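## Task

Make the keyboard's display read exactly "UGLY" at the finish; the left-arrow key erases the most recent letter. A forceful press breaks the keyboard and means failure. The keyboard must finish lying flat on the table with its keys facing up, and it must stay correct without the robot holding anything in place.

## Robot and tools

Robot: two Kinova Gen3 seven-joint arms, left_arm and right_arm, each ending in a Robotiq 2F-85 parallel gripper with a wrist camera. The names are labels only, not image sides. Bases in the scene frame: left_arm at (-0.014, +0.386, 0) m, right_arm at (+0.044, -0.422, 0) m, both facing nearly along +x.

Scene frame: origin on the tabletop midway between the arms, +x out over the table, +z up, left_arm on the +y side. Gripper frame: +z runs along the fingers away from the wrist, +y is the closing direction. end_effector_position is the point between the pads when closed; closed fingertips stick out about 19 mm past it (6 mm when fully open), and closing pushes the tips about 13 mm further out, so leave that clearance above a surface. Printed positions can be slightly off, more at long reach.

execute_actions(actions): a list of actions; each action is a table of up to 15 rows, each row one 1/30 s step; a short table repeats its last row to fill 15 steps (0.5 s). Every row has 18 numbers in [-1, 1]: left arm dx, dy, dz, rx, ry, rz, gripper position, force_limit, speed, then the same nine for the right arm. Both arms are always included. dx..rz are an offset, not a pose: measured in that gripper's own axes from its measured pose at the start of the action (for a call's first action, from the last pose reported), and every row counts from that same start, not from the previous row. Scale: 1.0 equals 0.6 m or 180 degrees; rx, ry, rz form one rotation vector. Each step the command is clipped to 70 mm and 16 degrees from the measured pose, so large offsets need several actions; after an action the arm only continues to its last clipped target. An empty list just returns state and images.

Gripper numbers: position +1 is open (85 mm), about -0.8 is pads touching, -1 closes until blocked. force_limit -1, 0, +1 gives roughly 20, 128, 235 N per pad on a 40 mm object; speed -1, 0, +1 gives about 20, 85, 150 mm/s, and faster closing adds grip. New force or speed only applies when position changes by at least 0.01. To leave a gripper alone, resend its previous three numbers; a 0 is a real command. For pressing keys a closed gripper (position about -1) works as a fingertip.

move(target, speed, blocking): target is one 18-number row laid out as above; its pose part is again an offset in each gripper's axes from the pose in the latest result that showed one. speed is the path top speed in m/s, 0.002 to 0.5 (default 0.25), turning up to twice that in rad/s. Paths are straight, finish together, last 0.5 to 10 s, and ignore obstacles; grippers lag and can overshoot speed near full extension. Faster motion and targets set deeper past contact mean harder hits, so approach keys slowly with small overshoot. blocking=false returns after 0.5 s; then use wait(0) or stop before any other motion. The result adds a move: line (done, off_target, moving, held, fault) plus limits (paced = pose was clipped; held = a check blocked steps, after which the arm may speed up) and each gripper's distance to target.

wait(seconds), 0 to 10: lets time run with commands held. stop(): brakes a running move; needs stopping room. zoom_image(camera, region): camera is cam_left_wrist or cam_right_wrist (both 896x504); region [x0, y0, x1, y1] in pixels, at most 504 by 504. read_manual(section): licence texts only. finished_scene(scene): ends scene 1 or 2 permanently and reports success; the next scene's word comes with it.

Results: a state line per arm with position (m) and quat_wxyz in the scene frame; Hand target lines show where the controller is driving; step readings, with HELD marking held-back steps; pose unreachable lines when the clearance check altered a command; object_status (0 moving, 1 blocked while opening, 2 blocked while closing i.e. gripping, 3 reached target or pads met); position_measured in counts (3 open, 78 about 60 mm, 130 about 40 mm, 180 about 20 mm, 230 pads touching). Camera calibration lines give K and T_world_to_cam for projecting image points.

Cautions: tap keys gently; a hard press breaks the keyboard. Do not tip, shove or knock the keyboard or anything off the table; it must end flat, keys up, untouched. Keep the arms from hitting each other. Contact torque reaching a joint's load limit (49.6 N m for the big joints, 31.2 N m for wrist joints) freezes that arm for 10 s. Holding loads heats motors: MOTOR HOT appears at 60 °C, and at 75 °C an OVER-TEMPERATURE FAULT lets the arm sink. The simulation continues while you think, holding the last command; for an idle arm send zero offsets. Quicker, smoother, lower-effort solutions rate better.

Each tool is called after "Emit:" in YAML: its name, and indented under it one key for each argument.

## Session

Emit:
execute_actions:
  actions: []

Scene clock: 0.00 s.
left_arm: end_effector_position=(-0.0155, -0.0238, +0.3811) position_measured=230 object_status=3 end_effector_quat_wxyz=(-0.065, +0.913, +0.184, +0.358) | right_arm: end_effector_position=(+0.4947, -0.4073, +0.1987) position_measured=230 object_status=3 end_effector_quat_wxyz=(-0.001, -0.015, +1.000, +0.002)
Joint positions: left_arm=[ 1.76   0.537  0.201  1.163 -0.646  1.973  0.731] | right_arm=[-0.057  0.436 -0.002  1.655 -0.003  1.052  1.516]
Joint velocities: left_arm=[ 0.001  0.    -0.    -0.001  0.002  0.     0.001] | right_arm=[ 0.     0.001  0.     0.001 -0.     0.001  0.   ]
Motor temperatures (°C, as the motors report them): left_arm=[30 31 29 30 36 36 47] | right_arm=[31 36 28 29 36 39 38]
Hand target (left_arm): -0.016, -0.024, +0.381; -0.065, +0.913, +0.184, +0.358
Hand target (right_arm): +0.495, -0.407, +0.199; -0.001, -0.015, +1.000, +0.002
camera_calibration (this result's frames):
cam_left_wrist: T_world_to_cam=[[0.390201, -0.918768, 0.0600698, -0.0483752], [-0.680704, -0.331796, -0.65311, 0.280256], [0.619988, 0.213954, -0.754876, 0.451916], [0, 0, 0, 1]] pos_world=[-0.0705349, -0.0481471, 0.527085]

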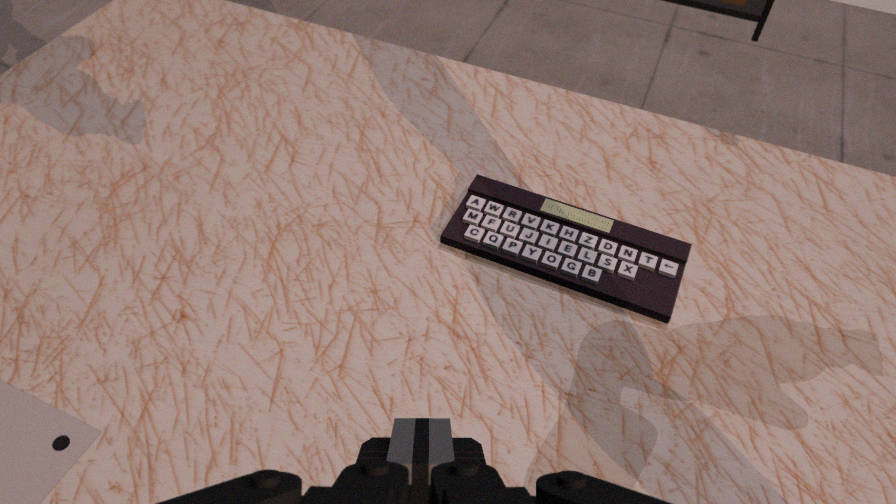

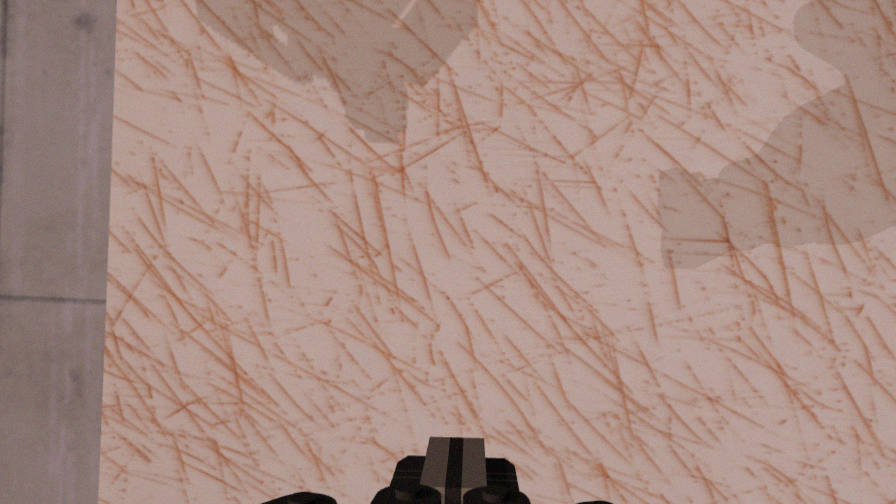

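Emit:
move:
  target: [0.12,0.15,0.773,-0.0663,-0.0979,0.1065,-1,0,0,0,0,0,0,0,0,-1,0,0]

Scene clock: 9.57 s.
left_arm: end_effector_position=(+0.3586, +0.0289, +0.0893) position_measured=232 object_status=3 end_effector_quat_wxyz=(+0.000, +0.977, +0.001, +0.214) | right_arm: end_effector_position=(+0.4947, -0.4073, +0.1987) position_measured=232 object_status=3 end_effector_quat_wxyz=(-0.001, -0.015, +1.000, +0.002)
Joint positions: left_arm=[ 0.848  0.624  0.044  1.89  -0.833  0.502  0.067] | right_arm=[-0.057  0.436 -0.002  1.655 -0.003  1.052  1.516]
Joint velocities: left_arm=[-0.001  0.002 -0.001 -0.001  0.002 -0.001 -0.   ] | right_arm=[-0.     0.001  0.     0.     0.     0.001 -0.001]
Motor temperatures (°C, as the motors report them): left_arm=[30 31 29 30 36 36 47] | right_arm=[31 36 28 29 36 39 38]
Hand target (left_arm): +0.359, +0.029, +0.089; +0.000, +0.977, +0.002, +0.214
Hand target (right_arm): +0.495, -0.407, +0.199; -0.001, -0.015, +1.000, +0.002
Off the commanded pose (left_arm): 0.002 m, 0 deg.
Off the commanded pose (right_arm): 0.000 m, 0 deg.
move: done
camera_calibration (this result's frames):
cam_left_wrist: T_world_to_cam=[[0.0249385, -0.998717, 0.044067, 0.00634581], [-0.920056, -0.0401701, -0.389721, 0.415767], [0.390991, -0.0308251, -0.919878, 0.0923383], [0, 0, 0, 1]] pos_world=[0.346267, 0.0258854, 0.246693]
cam_right_wrist: T_world_to_cam=[[-0.0514346, 0.998113, -0.0335392, 0.439456], [0.998654, 0.0516297, 0.00497797, -0.416926], [0.0067002, -0.033238, -0.999425, 0.327683], [0, 0, 0, 1]] pos_world=[0.436773, -0.406209, 0.344309]

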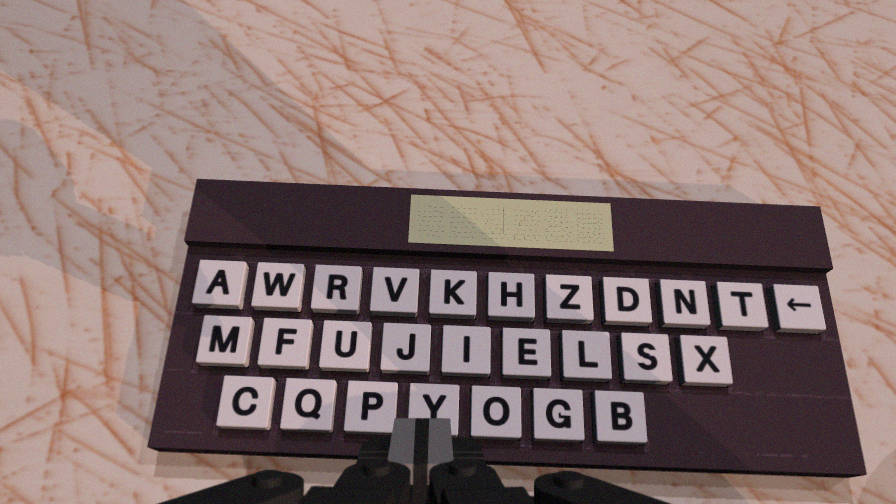

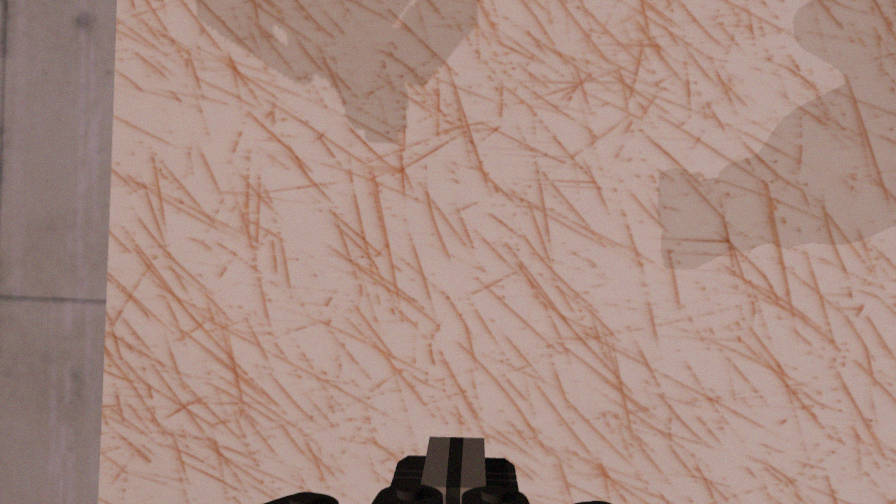

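Emit:
move:
  target: [0.048,-0.045,0.105,0,0,0,-1,0,0,0,0,0,0,0,0,-1,0,0]
  speed: 0.1

Emit:
move:
  target: [-0.0035,0,0.0076,0,0,0,-1,0,0,0,0,0,0,0,0,-1,0,0]
  speed: 0.01

Scene clock: 16.77 s.
left_arm: end_effector_position=(+0.4112, +0.0555, +0.0445) position_measured=232 object_status=3 end_effector_quat_wxyz=(+0.001, +0.977, +0.002, +0.214) | right_arm: end_effector_position=(+0.4947, -0.4073, +0.1987) position_measured=232 object_status=3 end_effector_quat_wxyz=(-0.001, -0.015, +1.000, +0.002)
Joint positions: left_arm=[ 0.768  0.733 -0.031  1.872 -0.914  0.356  0.057] | right_arm=[-0.057  0.436 -0.002  1.655 -0.003  1.052  1.516]
Joint velocities: left_arm=[-0.002  0.006 -0.001 -0.002 -0.    -0.001 -0.001] | right_arm=[ 0.     0.     0.001 -0.     0.001  0.     0.   ]
Motor temperatures (°C, as the motors report them): left_arm=[30 31 29 30 36 36 47] | right_arm=[31 36 28 29 36 39 38]
Hand target (left_arm): +0.411, +0.056, +0.044; +0.001, +0.977, +0.002, +0.214
Hand target (right_arm): +0.495, -0.407, +0.199; -0.001, -0.015, +1.000, +0.002
Off the commanded pose (left_arm): 0.001 m, 0 deg.
Off the commanded pose (right_arm): 0.000 m, 0 deg.
move: done
camera_calibration (this result's frames):
cam_left_wrist: T_world_to_cam=[[0.0248934, -0.998683, 0.0448532, 0.0335206], [-0.919948, -0.0404443, -0.389948, 0.447736], [0.391248, -0.0315555, -0.919744, 0.0313087], [0, 0, 0, 1]] pos_world=[0.39881, 0.0525727, 0.201886]
cam_right_wrist: T_world_to_cam=[[-0.0514347, 0.998113, -0.0335393, 0.439456], [0.998654, 0.0516299, 0.00497965, -0.416928], [0.00670188, -0.0332381, -0.999425, 0.327682], [0, 0, 0, 1]] pos_world=[0.436774, -0.406209, 0.344309]

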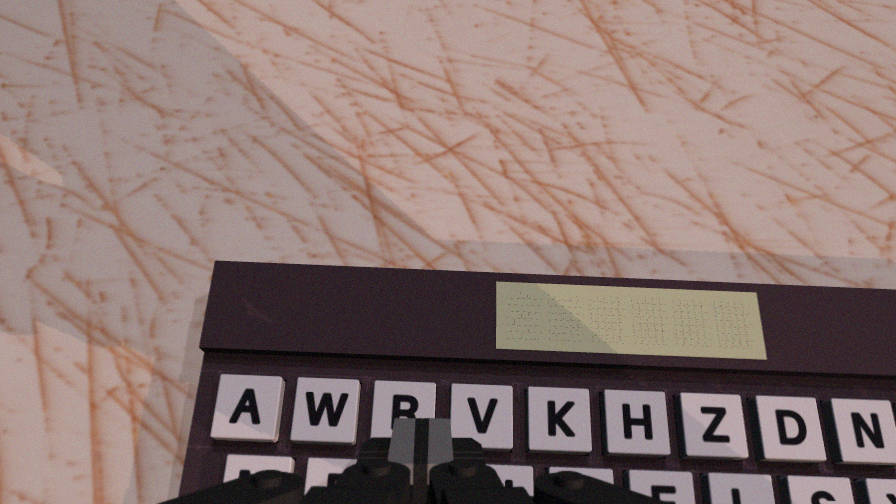

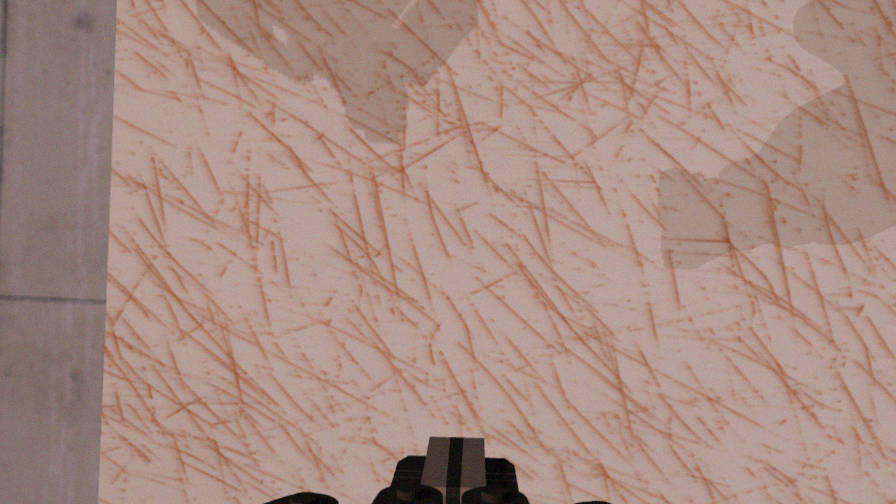

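Scene clock: 17.50 s.
left_arm: end_effector_position=(+0.4113, +0.0555, +0.0395) position_measured=232 object_status=3 end_effector_quat_wxyz=(+0.001, +0.977, +0.002, +0.214) | right_arm: end_effector_position=(+0.4947, -0.4073, +0.1987) position_measured=232 object_status=3 end_effector_quat_wxyz=(-0.001, -0.015, +1.000, +0.002)
Joint positions: left_arm=[ 0.777  0.743 -0.044  1.873 -0.922  0.342  0.07 ] | right_arm=[-0.057  0.436 -0.002  1.655 -0.003  1.052  1.516]
Joint velocities: left_arm=[ 0.001 -0.     0.     0.001 -0.001  0.     0.   ] | right_arm=[ 0.    -0.    -0.     0.     0.001 -0.001 -0.   ]
Motor temperatures (°C, as the motors report them): left_arm=[30 31 29 30 36 36 47] | right_arm=[31 36 28 29 36 39 38]
Hand target (left_arm): +0.411, +0.055, +0.039; +0.001, +0.977, +0.002, +0.214
Hand target (right_arm): +0.495, -0.407, +0.199; -0.001, -0.015, +1.000, +0.002
Off the commanded pose (left_arm): 0.000 m, 0 deg.
Off the commanded pose (right_arm): 0.000 m, 0 deg.
move: done
camera_calibration (this result's frames):
cam_left_wrist: T_world_to_cam=[[0.0250622, -0.998677, 0.0449053, 0.0337152], [-0.9199, -0.0406234, -0.390043, 0.445875], [0.391351, -0.031533, -0.919701, 0.0266685], [0, 0, 0, 1]] pos_world=[0.398879, 0.0526245, 0.196923]
cam_right_wrist: T_world_to_cam=[[-0.0514344, 0.998113, -0.0335395, 0.439456], [0.998654, 0.0516297, 0.00498168, -0.416929], [0.00670391, -0.0332381, -0.999425, 0.327681], [0, 0, 0, 1]] pos_world=[0.436775, -0.406209, 0.344309]

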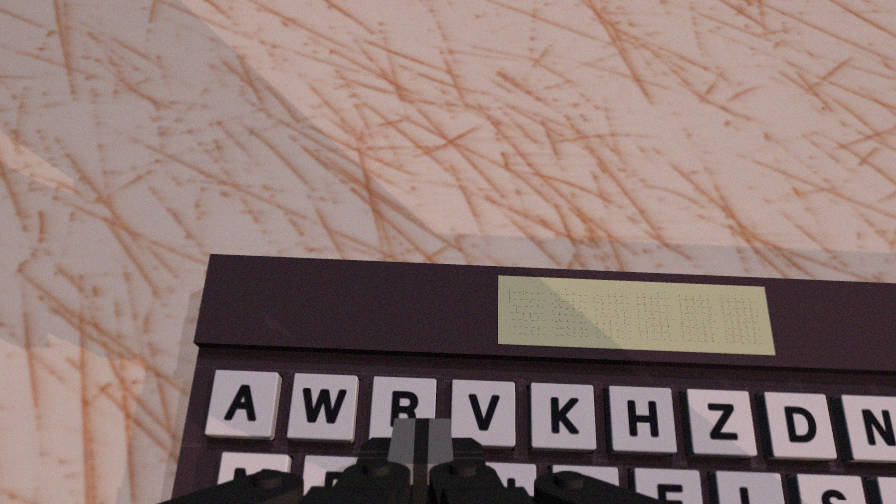

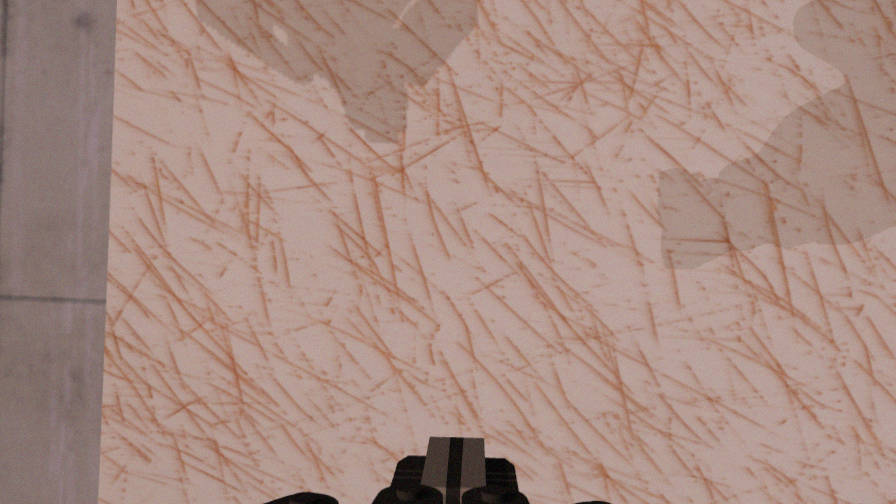

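Good alignment. Advance along the tool axis (2.5 down, 1 forward).

Emit:
move:
  target: [0,0,0.0047,0,0,0,-1,0,0,0,0,0,0,0,0,-1,0,0]
  speed: 0.008

Scene clock: 20.90 s.
left_arm: end_effector_position=(+0.4125, +0.0555, +0.0371) position_measured=232 object_status=3 end_effector_quat_wxyz=(+0.001, +0.977, +0.002, +0.214) | right_arm: end_effector_position=(+0.4947, -0.4073, +0.1987) position_measured=232 object_status=3 end_effector_quat_wxyz=(-0.001, -0.015, +1.000, +0.002)
Joint positions: left_arm=[ 0.778  0.75  -0.049  1.871 -0.925  0.336  0.074] | right_arm=[-0.057  0.436 -0.002  1.655 -0.003  1.052  1.516]
Joint velocities: left_arm=[ 0.001  0.    -0.001 -0.003 -0.     0.001 -0.001] | right_arm=[ 0.     0.001 -0.    -0.    -0.     0.001 -0.   ]
Motor temperatures (°C, as the motors report them): left_arm=[30 31 29 30 36 36 47] | right_arm=[31 36 28 29 36 39 38]
Hand target (left_arm): +0.412, +0.056, +0.037; +0.001, +0.977, +0.002, +0.214
Hand target (right_arm): +0.495, -0.407, +0.199; -0.001, -0.015, +1.000, +0.002
Off the commanded pose (left_arm): 0.000 m, 0 deg.
Off the commanded pose (right_arm): 0.000 m, 0 deg.
move: done
camera_calibration (this result's frames):
cam_left_wrist: T_world_to_cam=[[0.0250859, -0.99867, 0.0450328, 0.0337479], [-0.919839, -0.0407, -0.390179, 0.446035], [0.391493, -0.031635, -0.919637, 0.023873], [0, 0, 0, 1]] pos_world=[0.400088, 0.0526119, 0.194468]
cam_right_wrist: T_world_to_cam=[[-0.0514343, 0.998113, -0.0335395, 0.439456], [0.998654, 0.0516296, 0.00498348, -0.416931], [0.00670571, -0.0332381, -0.999425, 0.32768], [0, 0, 0, 1]] pos_world=[0.436776, -0.406209, 0.344308]

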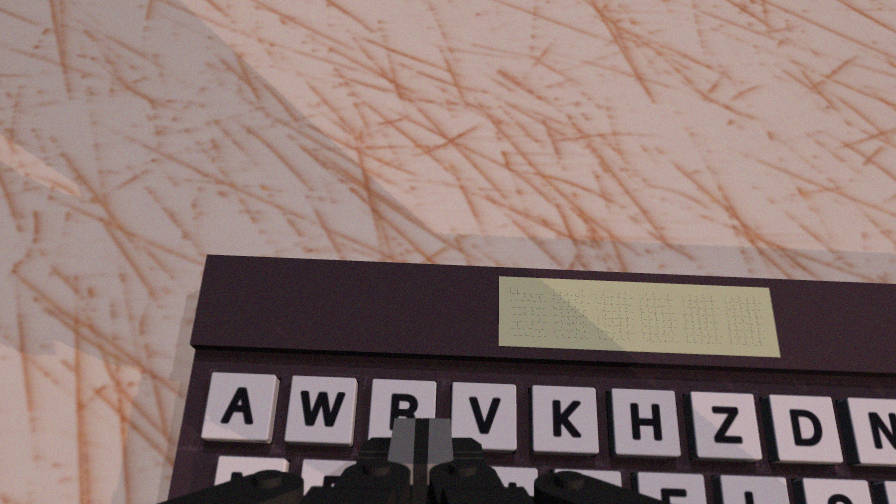

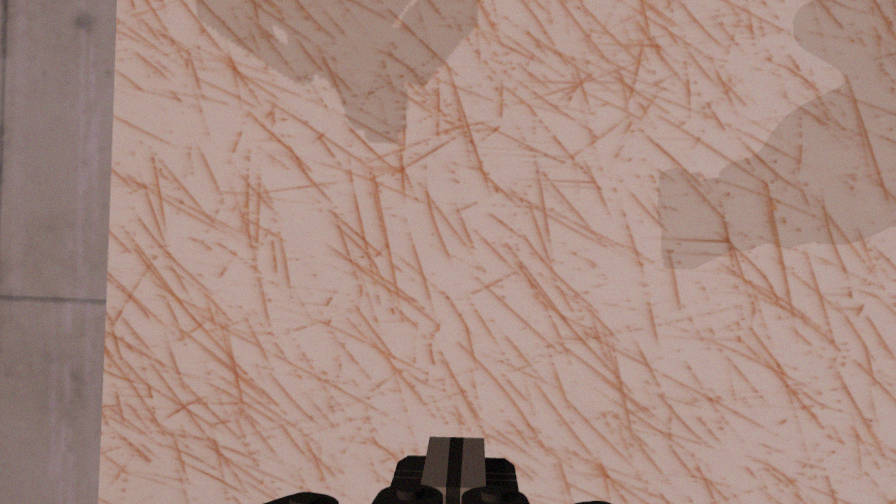

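Emit:
move:
  target: [-0.0015,0,0.0033,0,0,0,-1,0,0,0,0,0,0,0,0,-1,0,0]
  speed: 0.008

Scene clock: 24.60 s.
left_arm: end_effector_position=(+0.4127, +0.0555, +0.0351) position_measured=232 object_status=3 end_effector_quat_wxyz=(+0.001, +0.977, +0.002, +0.215) | right_arm: end_effector_position=(+0.4947, -0.4073, +0.1987) position_measured=232 object_status=3 end_effector_quat_wxyz=(-0.001, -0.015, +1.000, +0.002)
Joint positions: left_arm=[ 0.782  0.754 -0.055  1.871 -0.929  0.33   0.079] | right_arm=[-0.057  0.436 -0.002  1.655 -0.003  1.052  1.516]
Joint velocities: left_arm=[-0.001 -0.     0.    -0.001  0.001 -0.001  0.   ] | right_arm=[ 0.    -0.002 -0.001 -0.    -0.    -0.     0.001]
Motor temperatures (°C, as the motors report them): left_arm=[30 31 29 30 36 36 47] | right_arm=[31 36 28 29 36 39 38]
Hand target (left_arm): +0.413, +0.056, +0.035; +0.001, +0.977, +0.002, +0.214
Hand target (right_arm): +0.495, -0.407, +0.199; -0.001, -0.015, +1.000, +0.002
Off the commanded pose (left_arm): 0.000 m, 0 deg.
Off the commanded pose (right_arm): 0.000 m, 0 deg.
move: done
camera_calibration (this result's frames):
cam_left_wrist: T_world_to_cam=[[0.0251275, -0.998659, 0.0452743, 0.033755], [-0.919711, -0.0408429, -0.390466, 0.445343], [0.391791, -0.0318279, -0.919504, 0.0219077], [0, 0, 0, 1]] pos_world=[0.400156, 0.0525962, 0.192507]
cam_right_wrist: T_world_to_cam=[[-0.0514341, 0.998113, -0.0335397, 0.439456], [0.998654, 0.0516294, 0.00498543, -0.416933], [0.00670766, -0.0332381, -0.999425, 0.327679], [0, 0, 0, 1]] pos_world=[0.436777, -0.406209, 0.344308]

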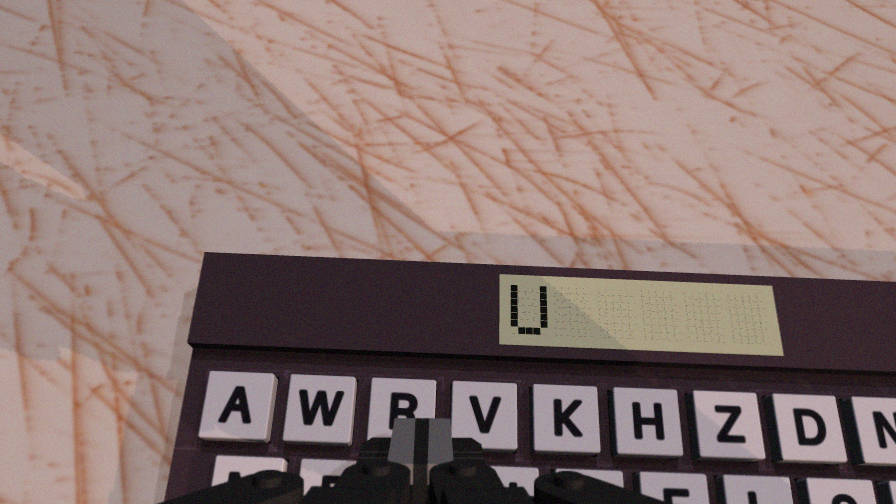

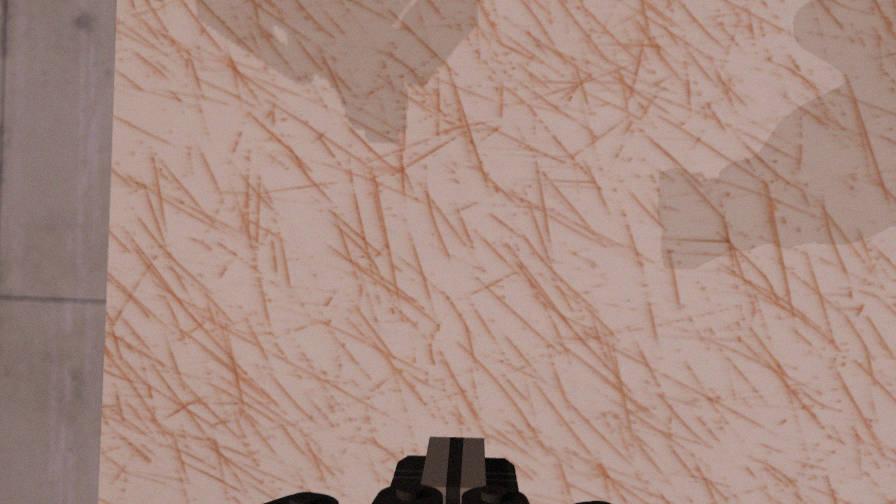

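Emit:
move:
  target: [0.0056,0,-0.0121,0,0,0,-1,0,0,0,0,0,0,0,0,-1,0,0]
  speed: 0.05

Emit:
move:
  target: [-0.0325,0.1215,-0.0148,0,0,0,-1,0,0,0,0,0,0,0,0,-1,0,0]
  speed: 0.1

Emit:
move:
  target: [-0.0058,0,0.0126,0,0,0,-1,0,0,0,0,0,0,0,0,-1,0,0]
  speed: 0.01

Scene clock: 32.40 s.
left_arm: end_effector_position=(+0.4125, +0.0554, +0.0430) position_measured=232 object_status=3 end_effector_quat_wxyz=(+0.001, +0.977, +0.002, +0.214) | right_arm: end_effector_position=(+0.4947, -0.4073, +0.1987) position_measured=232 object_status=3 end_effector_quat_wxyz=(-0.001, -0.015, +1.000, +0.002)
Joint positions: left_arm=[ 0.768  0.737 -0.033  1.869 -0.916  0.352  0.059] | right_arm=[-0.057  0.436 -0.002  1.655 -0.003  1.052  1.516]
Joint velocities: left_arm=[-0.001 -0.001 -0.     0.    -0.     0.001  0.   ] | right_arm=[-0.     0.     0.001 -0.    -0.    -0.     0.001]
Motor temperatures (°C, as the motors report them): left_arm=[30 31 29 30 36 36 47] | right_arm=[31 36 28 29 36 39 38]
Hand target (left_arm): +0.413, +0.055, +0.043; +0.001, +0.977, +0.002, +0.214
Hand target (right_arm): +0.495, -0.407, +0.199; -0.001, -0.015, +1.000, +0.002
Off the commanded pose (left_arm): 0.000 m, 0 deg.
Off the commanded pose (right_arm): 0.000 m, 0 deg.
move: done
camera_calibration (this result's frames):
cam_left_wrist: T_world_to_cam=[[0.0248714, -0.998668, 0.0451963, 0.0334419], [-0.919782, -0.0405717, -0.390328, 0.448334], [0.391642, -0.0318627, -0.919566, 0.0292926], [0, 0, 0, 1]] pos_world=[0.400065, 0.0525204, 0.200422]
cam_right_wrist: T_world_to_cam=[[-0.0514341, 0.998113, -0.0335399, 0.439456], [0.998654, 0.0516295, 0.00498735, -0.416934], [0.00670958, -0.0332382, -0.999425, 0.327678], [0, 0, 0, 1]] pos_world=[0.436778, -0.406209, 0.344308]

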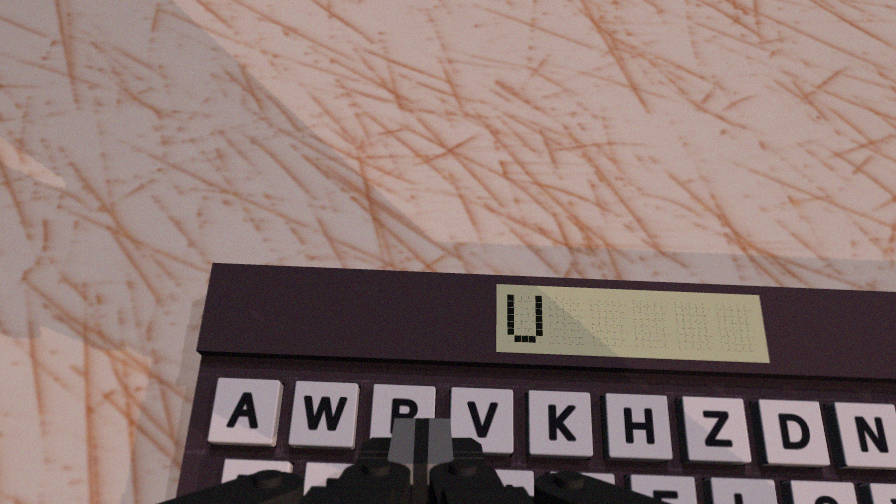

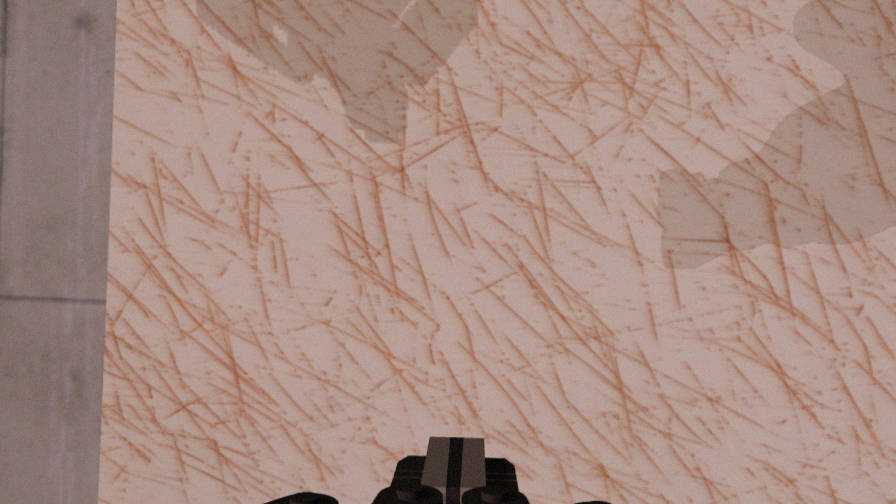

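Scene clock: 33.43 s.
left_arm: end_effector_position=(+0.3912, -0.0173, +0.0433) position_measured=232 object_status=3 end_effector_quat_wxyz=(+0.001, +0.977, +0.002, +0.215) | right_arm: end_effector_position=(+0.4947, -0.4073, +0.1987) position_measured=232 object_status=3 end_effector_quat_wxyz=(-0.001, -0.015, +1.000, +0.002)
Joint positions: left_arm=[ 0.855  0.797  0.044  1.712 -0.838  0.509  0.07 ] | right_arm=[-0.057  0.436 -0.002  1.655 -0.003  1.052  1.516]
Joint velocities: left_arm=[ 0.002  0.005  0.    -0.001 -0.001  0.001  0.001] | right_arm=[-0.     0.002  0.     0.    -0.     0.     0.   ]
Motor temperatures (°C, as the motors report them): left_arm=[30 31 29 30 36 36 47] | right_arm=[31 36 28 29 36 39 38]
Hand target (left_arm): +0.391, -0.017, +0.043; +0.001, +0.977, +0.001, +0.214
Hand target (right_arm): +0.495, -0.407, +0.199; -0.001, -0.015, +1.000, +0.002
Off the commanded pose (left_arm): 0.000 m, 0 deg.
Off the commanded pose (right_arm): 0.000 m, 0 deg.
move: done
camera_calibration (this result's frames):
cam_left_wrist: T_world_to_cam=[[0.0249672, -0.998664, 0.045233, -0.0387147], [-0.91968, -0.0406822, -0.390556, 0.425806], [0.391874, -0.0318488, -0.919467, 0.0354714], [0, 0, 0, 1]] pos_world=[0.378671, -0.0202106, 0.200667]
cam_right_wrist: T_world_to_cam=[[-0.0514338, 0.998113, -0.0335399, 0.439456], [0.998654, 0.0516294, 0.00498915, -0.416936], [0.00671138, -0.0332381, -0.999425, 0.327677], [0, 0, 0, 1]] pos_world=[0.436779, -0.406209, 0.344308]

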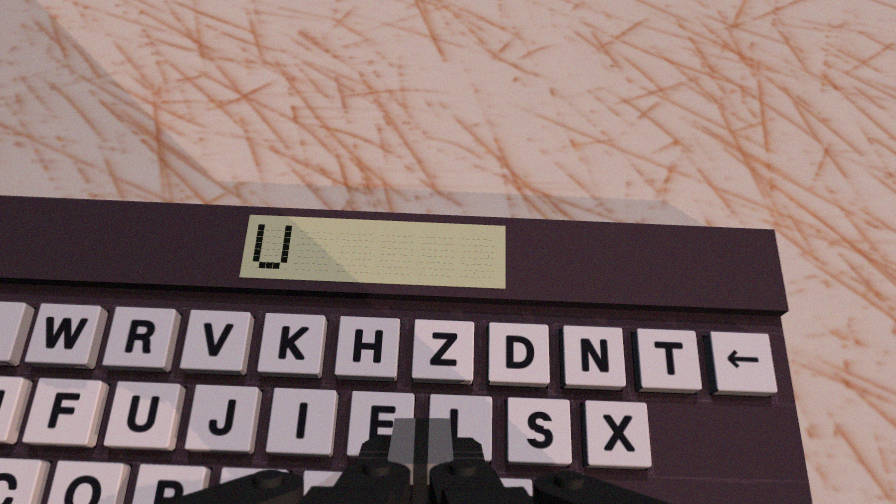

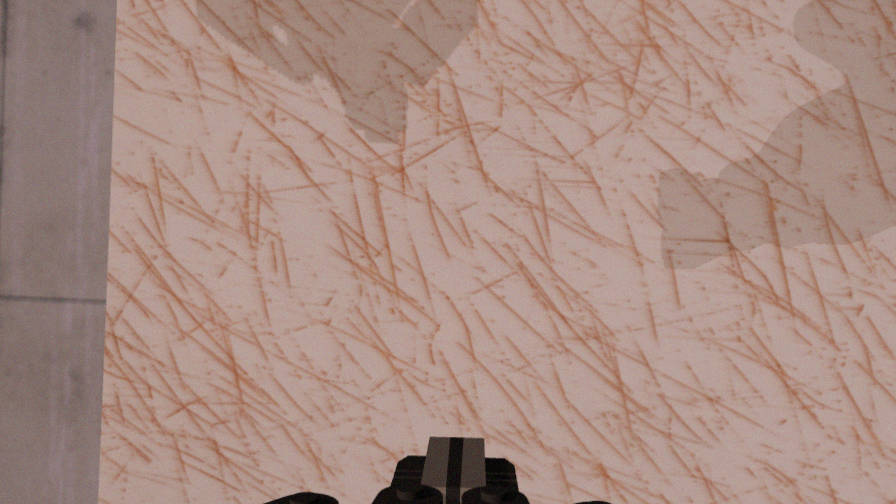

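Scene clock: 34.50 s.
left_arm: end_effector_position=(+0.3913, -0.0174, +0.0352) position_measured=232 object_status=3 end_effector_quat_wxyz=(+0.001, +0.977, +0.002, +0.215) | right_arm: end_effector_position=(+0.4947, -0.4073, +0.1987) position_measured=232 object_status=3 end_effector_quat_wxyz=(-0.001, -0.015, +1.000, +0.002)
Joint positions: left_arm=[ 0.863  0.812  0.031  1.714 -0.848  0.491  0.087] | right_arm=[-0.057  0.436 -0.002  1.655 -0.003  1.052  1.516]
Joint velocities: left_arm=[ 0.     0.     0.    -0.001 -0.002 -0.    -0.   ] | right_arm=[-0.     0.001  0.    -0.001 -0.     0.003  0.   ]
Motor temperatures (°C, as the motors report them): left_arm=[30 32 29 30 36 36 47] | right_arm=[31 37 28 29 36 39 38]
Hand target (left_arm): +0.391, -0.017, +0.035; +0.001, +0.977, +0.002, +0.215
Hand target (right_arm): +0.495, -0.407, +0.199; -0.001, -0.015, +1.000, +0.002
Off the commanded pose (left_arm): 0.000 m, 0 deg.
Off the commanded pose (right_arm): 0.000 m, 0 deg.
move: done
camera_calibration (this result's frames):
cam_left_wrist: T_world_to_cam=[[0.0250729, -0.99865, 0.0454979, -0.0384581], [-0.919533, -0.0408948, -0.39088, 0.422749], [0.392213, -0.0320362, -0.919316, 0.0278558], [0, 0, 0, 1]] pos_world=[0.378771, -0.0202256, 0.192602]
cam_right_wrist: T_world_to_cam=[[-0.0514337, 0.998113, -0.0335401, 0.439456], [0.998654, 0.0516293, 0.00499089, -0.416938], [0.00671313, -0.0332383, -0.999425, 0.327675], [0, 0, 0, 1]] pos_world=[0.43678, -0.406209, 0.344307]

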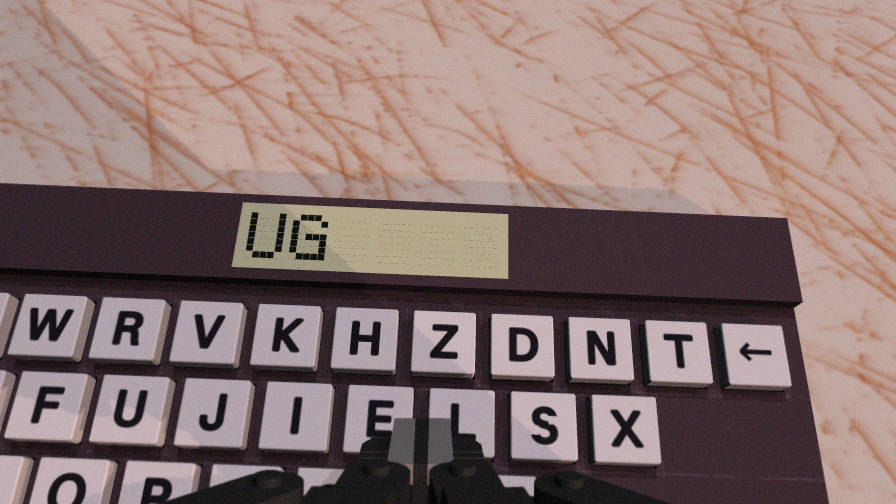

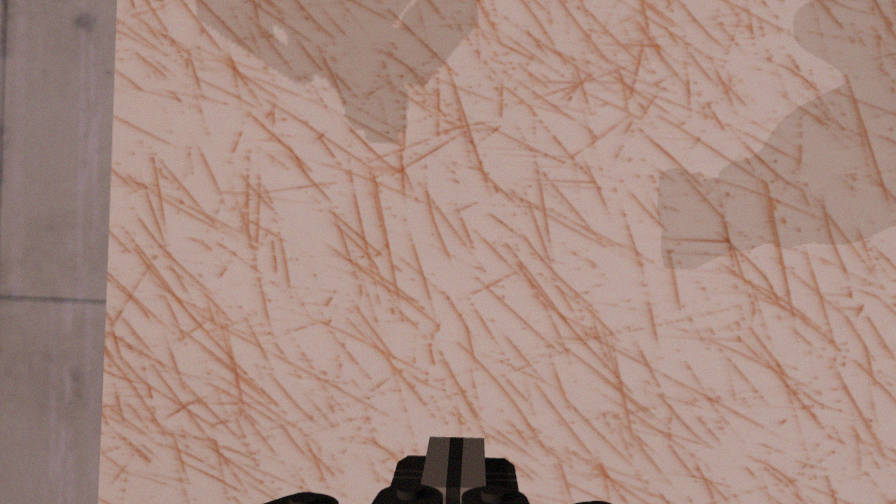

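L: delta (+.019, −.0105).

Emit:
move:
  target: [0.0056,0,-0.0121,0,0,0,-1,0,0,0,0,0,0,0,0,-1,0,0]
  speed: 0.05

Emit:
move:
  target: [0.0287,0.0175,0.0133,0,0,0,-1,0,0,0,0,0,0,0,0,-1,0,0]
  speed: 0.1

Emit:
move:
  target: [-0.0058,0,0.0126,0,0,0,-1,0,0,0,0,0,0,0,0,-1,0,0]
  speed: 0.01

Scene clock: 42.23 s.
left_arm: end_effector_position=(+0.3913, -0.0174, +0.0431) position_measured=232 object_status=3 end_effector_quat_wxyz=(+0.001, +0.977, +0.002, +0.215) | right_arm: end_effector_position=(+0.4947, -0.4073, +0.1987) position_measured=232 object_status=3 end_effector_quat_wxyz=(-0.001, -0.015, +1.000, +0.002)
Joint positions: left_arm=[ 0.855  0.797  0.044  1.712 -0.838  0.509  0.071] | right_arm=[-0.057  0.436 -0.002  1.655 -0.003  1.052  1.516]
Joint velocities: left_arm=[-0.001 -0.001 -0.001 -0.001  0.002 -0.001 -0.002] | right_arm=[-0.     0.    -0.     0.001 -0.    -0.001 -0.   ]
Motor temperatures (°C, as the motors report them): left_arm=[30 32 29 30 36 36 47] | right_arm=[31 37 28 29 36 39 38]
Hand target (left_arm): +0.391, -0.017, +0.043; +0.001, +0.977, +0.002, +0.215
Hand target (right_arm): +0.495, -0.407, +0.199; -0.001, -0.015, +1.000, +0.002
Off the commanded pose (left_arm): 0.000 m, 0 deg.
Off the commanded pose (right_arm): 0.000 m, 0 deg.
move: done
camera_calibration (this result's frames):
cam_left_wrist: T_world_to_cam=[[0.024913, -0.998657, 0.0454294, -0.0387755], [-0.919581, -0.0407173, -0.390785, 0.425786], [0.39211, -0.0320404, -0.91936, 0.0352203], [0, 0, 0, 1]] pos_world=[0.378701, -0.0202581, 0.200533]
cam_right_wrist: T_world_to_cam=[[-0.0514337, 0.998113, -0.0335402, 0.439456], [0.998654, 0.0516294, 0.00499297, -0.416939], [0.00671521, -0.0332382, -0.999425, 0.327674], [0, 0, 0, 1]] pos_world=[0.436781, -0.406209, 0.344307]

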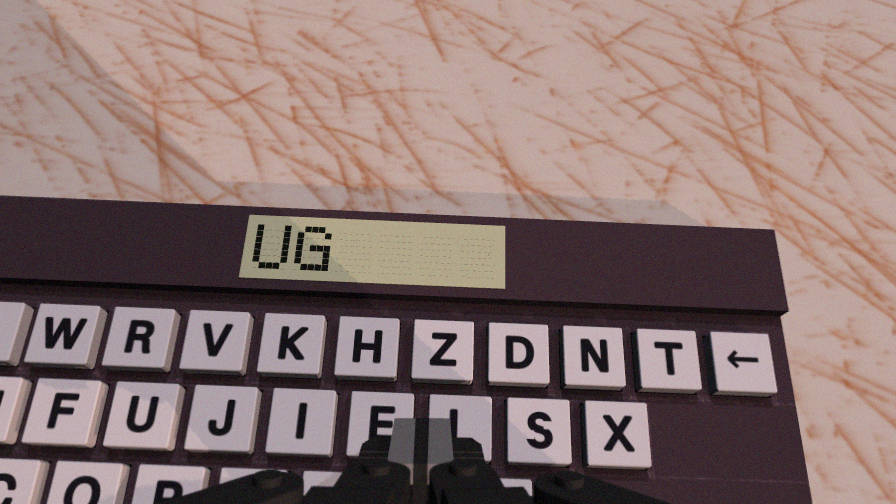

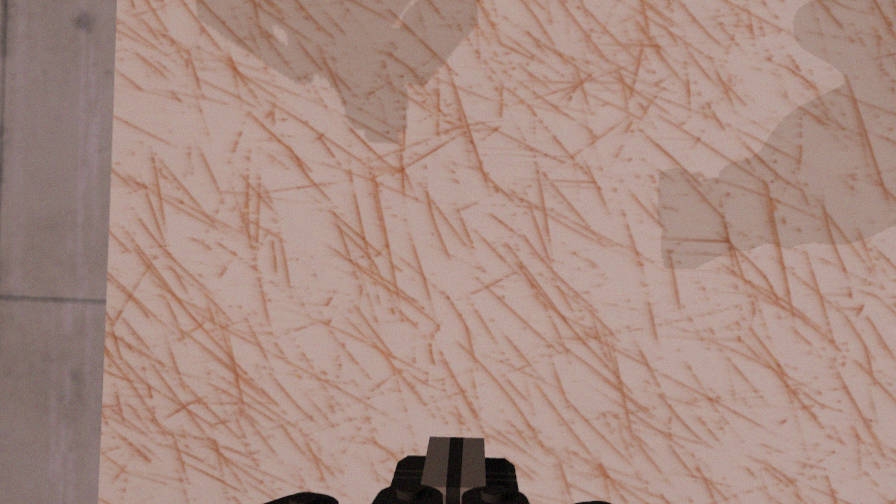

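Scene clock: 42.93 s.
left_arm: end_effector_position=(+0.4100, -0.0283, +0.0434) position_measured=232 object_status=3 end_effector_quat_wxyz=(+0.001, +0.977, +0.001, +0.215) | right_arm: end_effector_position=(+0.4947, -0.4073, +0.1987) position_measured=232 object_status=3 end_effector_quat_wxyz=(-0.001, -0.015, +1.000, +0.002)
Joint positions: left_arm=[ 0.82   0.826  0.074  1.639 -0.818  0.546  0.017] | right_arm=[-0.057  0.436 -0.002  1.655 -0.003  1.052  1.516]
Joint velocities: left_arm=[-0.003  0.004 -0.002 -0.002  0.001  0.001 -0.002] | right_arm=[ 0.001  0.002 -0.001 -0.    -0.     0.002 -0.001]
Motor temperatures (°C, as the motors report them): left_arm=[30 32 29 30 36 36 47] | right_arm=[31 37 28 29 36 39 38]
Hand target (left_arm): +0.410, -0.028, +0.043; +0.001, +0.977, +0.002, +0.215
Hand target (right_arm): +0.495, -0.407, +0.199; -0.001, -0.015, +1.000, +0.002
Off the commanded pose (left_arm): 0.001 m, 0 deg.
Off the commanded pose (right_arm): 0.000 m, 0 deg.
move: done
camera_calibration (this result's frames):
cam_left_wrist: T_world_to_cam=[[0.0243976, -0.998649, 0.045871, -0.0498852], [-0.919574, -0.0404179, -0.390833, 0.442733], [0.392159, -0.0326464, -0.919318, 0.0277063], [0, 0, 0, 1]] pos_world=[0.397477, -0.031019, 0.200794]
cam_right_wrist: T_world_to_cam=[[-0.0514336, 0.998113, -0.0335404, 0.439456], [0.998654, 0.0516293, 0.00499475, -0.416941], [0.00671699, -0.0332383, -0.999425, 0.327673], [0, 0, 0, 1]] pos_world=[0.436782, -0.406209, 0.344307]

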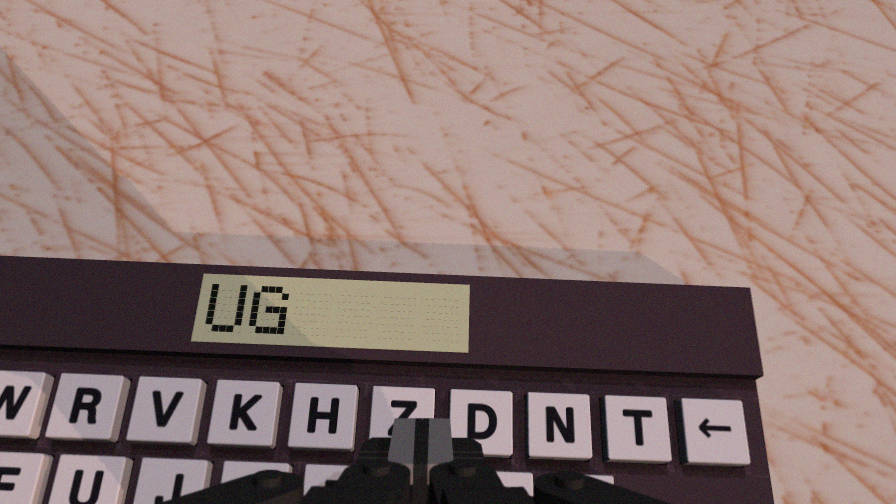

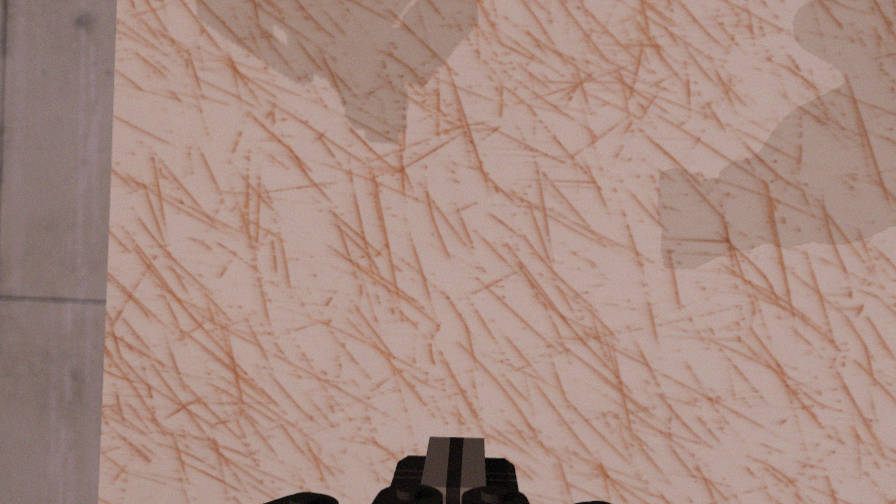

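Scene clock: 44.00 s.
left_arm: end_effector_position=(+0.4102, -0.0283, +0.0353) position_measured=232 object_status=3 end_effector_quat_wxyz=(+0.001, +0.977, +0.002, +0.215) | right_arm: end_effector_position=(+0.4947, -0.4073, +0.1987) position_measured=232 object_status=3 end_effector_quat_wxyz=(-0.001, -0.015, +1.000, +0.002)
Joint positions: left_arm=[ 0.828  0.841  0.062  1.641 -0.827  0.528  0.032] | right_arm=[-0.057  0.436 -0.002  1.655 -0.003  1.052  1.516]
Joint velocities: left_arm=[-0.     0.001  0.002 -0.    -0.     0.001  0.001] | right_arm=[ 0.     0.002 -0.    -0.001  0.    -0.001  0.   ]
Motor temperatures (°C, as the motors report them): left_arm=[30 32 29 30 36 36 47] | right_arm=[31 37 28 29 36 39 38]
Hand target (left_arm): +0.410, -0.028, +0.035; +0.001, +0.977, +0.001, +0.215
Hand target (right_arm): +0.495, -0.407, +0.199; -0.001, -0.015, +1.000, +0.002
Off the commanded pose (left_arm): 0.000 m, 0 deg.
Off the commanded pose (right_arm): 0.000 m, 0 deg.
move: done
camera_calibration (this result's frames):
cam_left_wrist: T_world_to_cam=[[0.024488, -0.998635, 0.0461309, -0.049628], [-0.919426, -0.0406149, -0.39116, 0.439672], [0.392499, -0.0328353, -0.919166, 0.0200886], [0, 0, 0, 1]] pos_world=[0.397577, -0.0310434, 0.192736]
cam_right_wrist: T_world_to_cam=[[-0.0514332, 0.998113, -0.0335404, 0.439456], [0.998654, 0.051629, 0.00499662, -0.416943], [0.00671885, -0.0332383, -0.999425, 0.327672], [0, 0, 0, 1]] pos_world=[0.436783, -0.406209, 0.344307]

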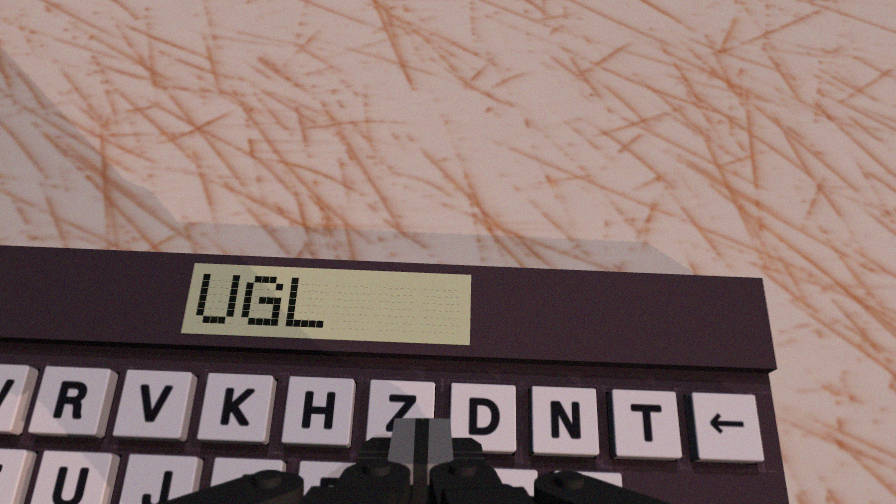

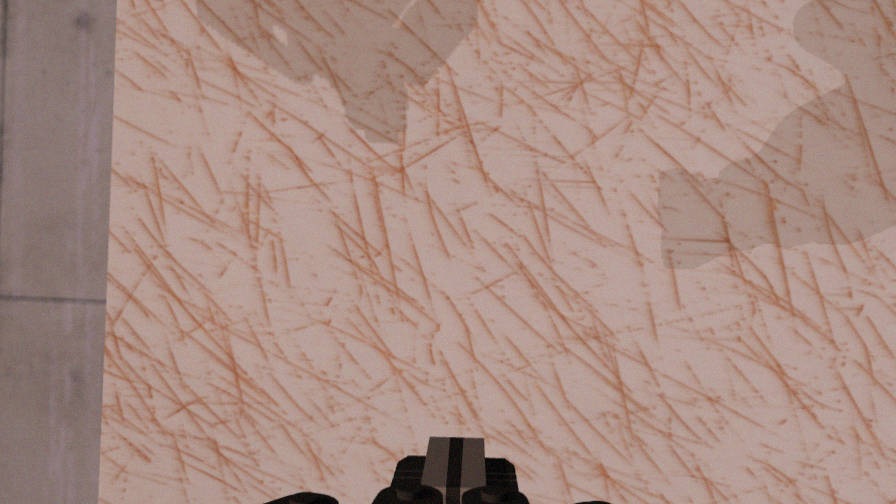

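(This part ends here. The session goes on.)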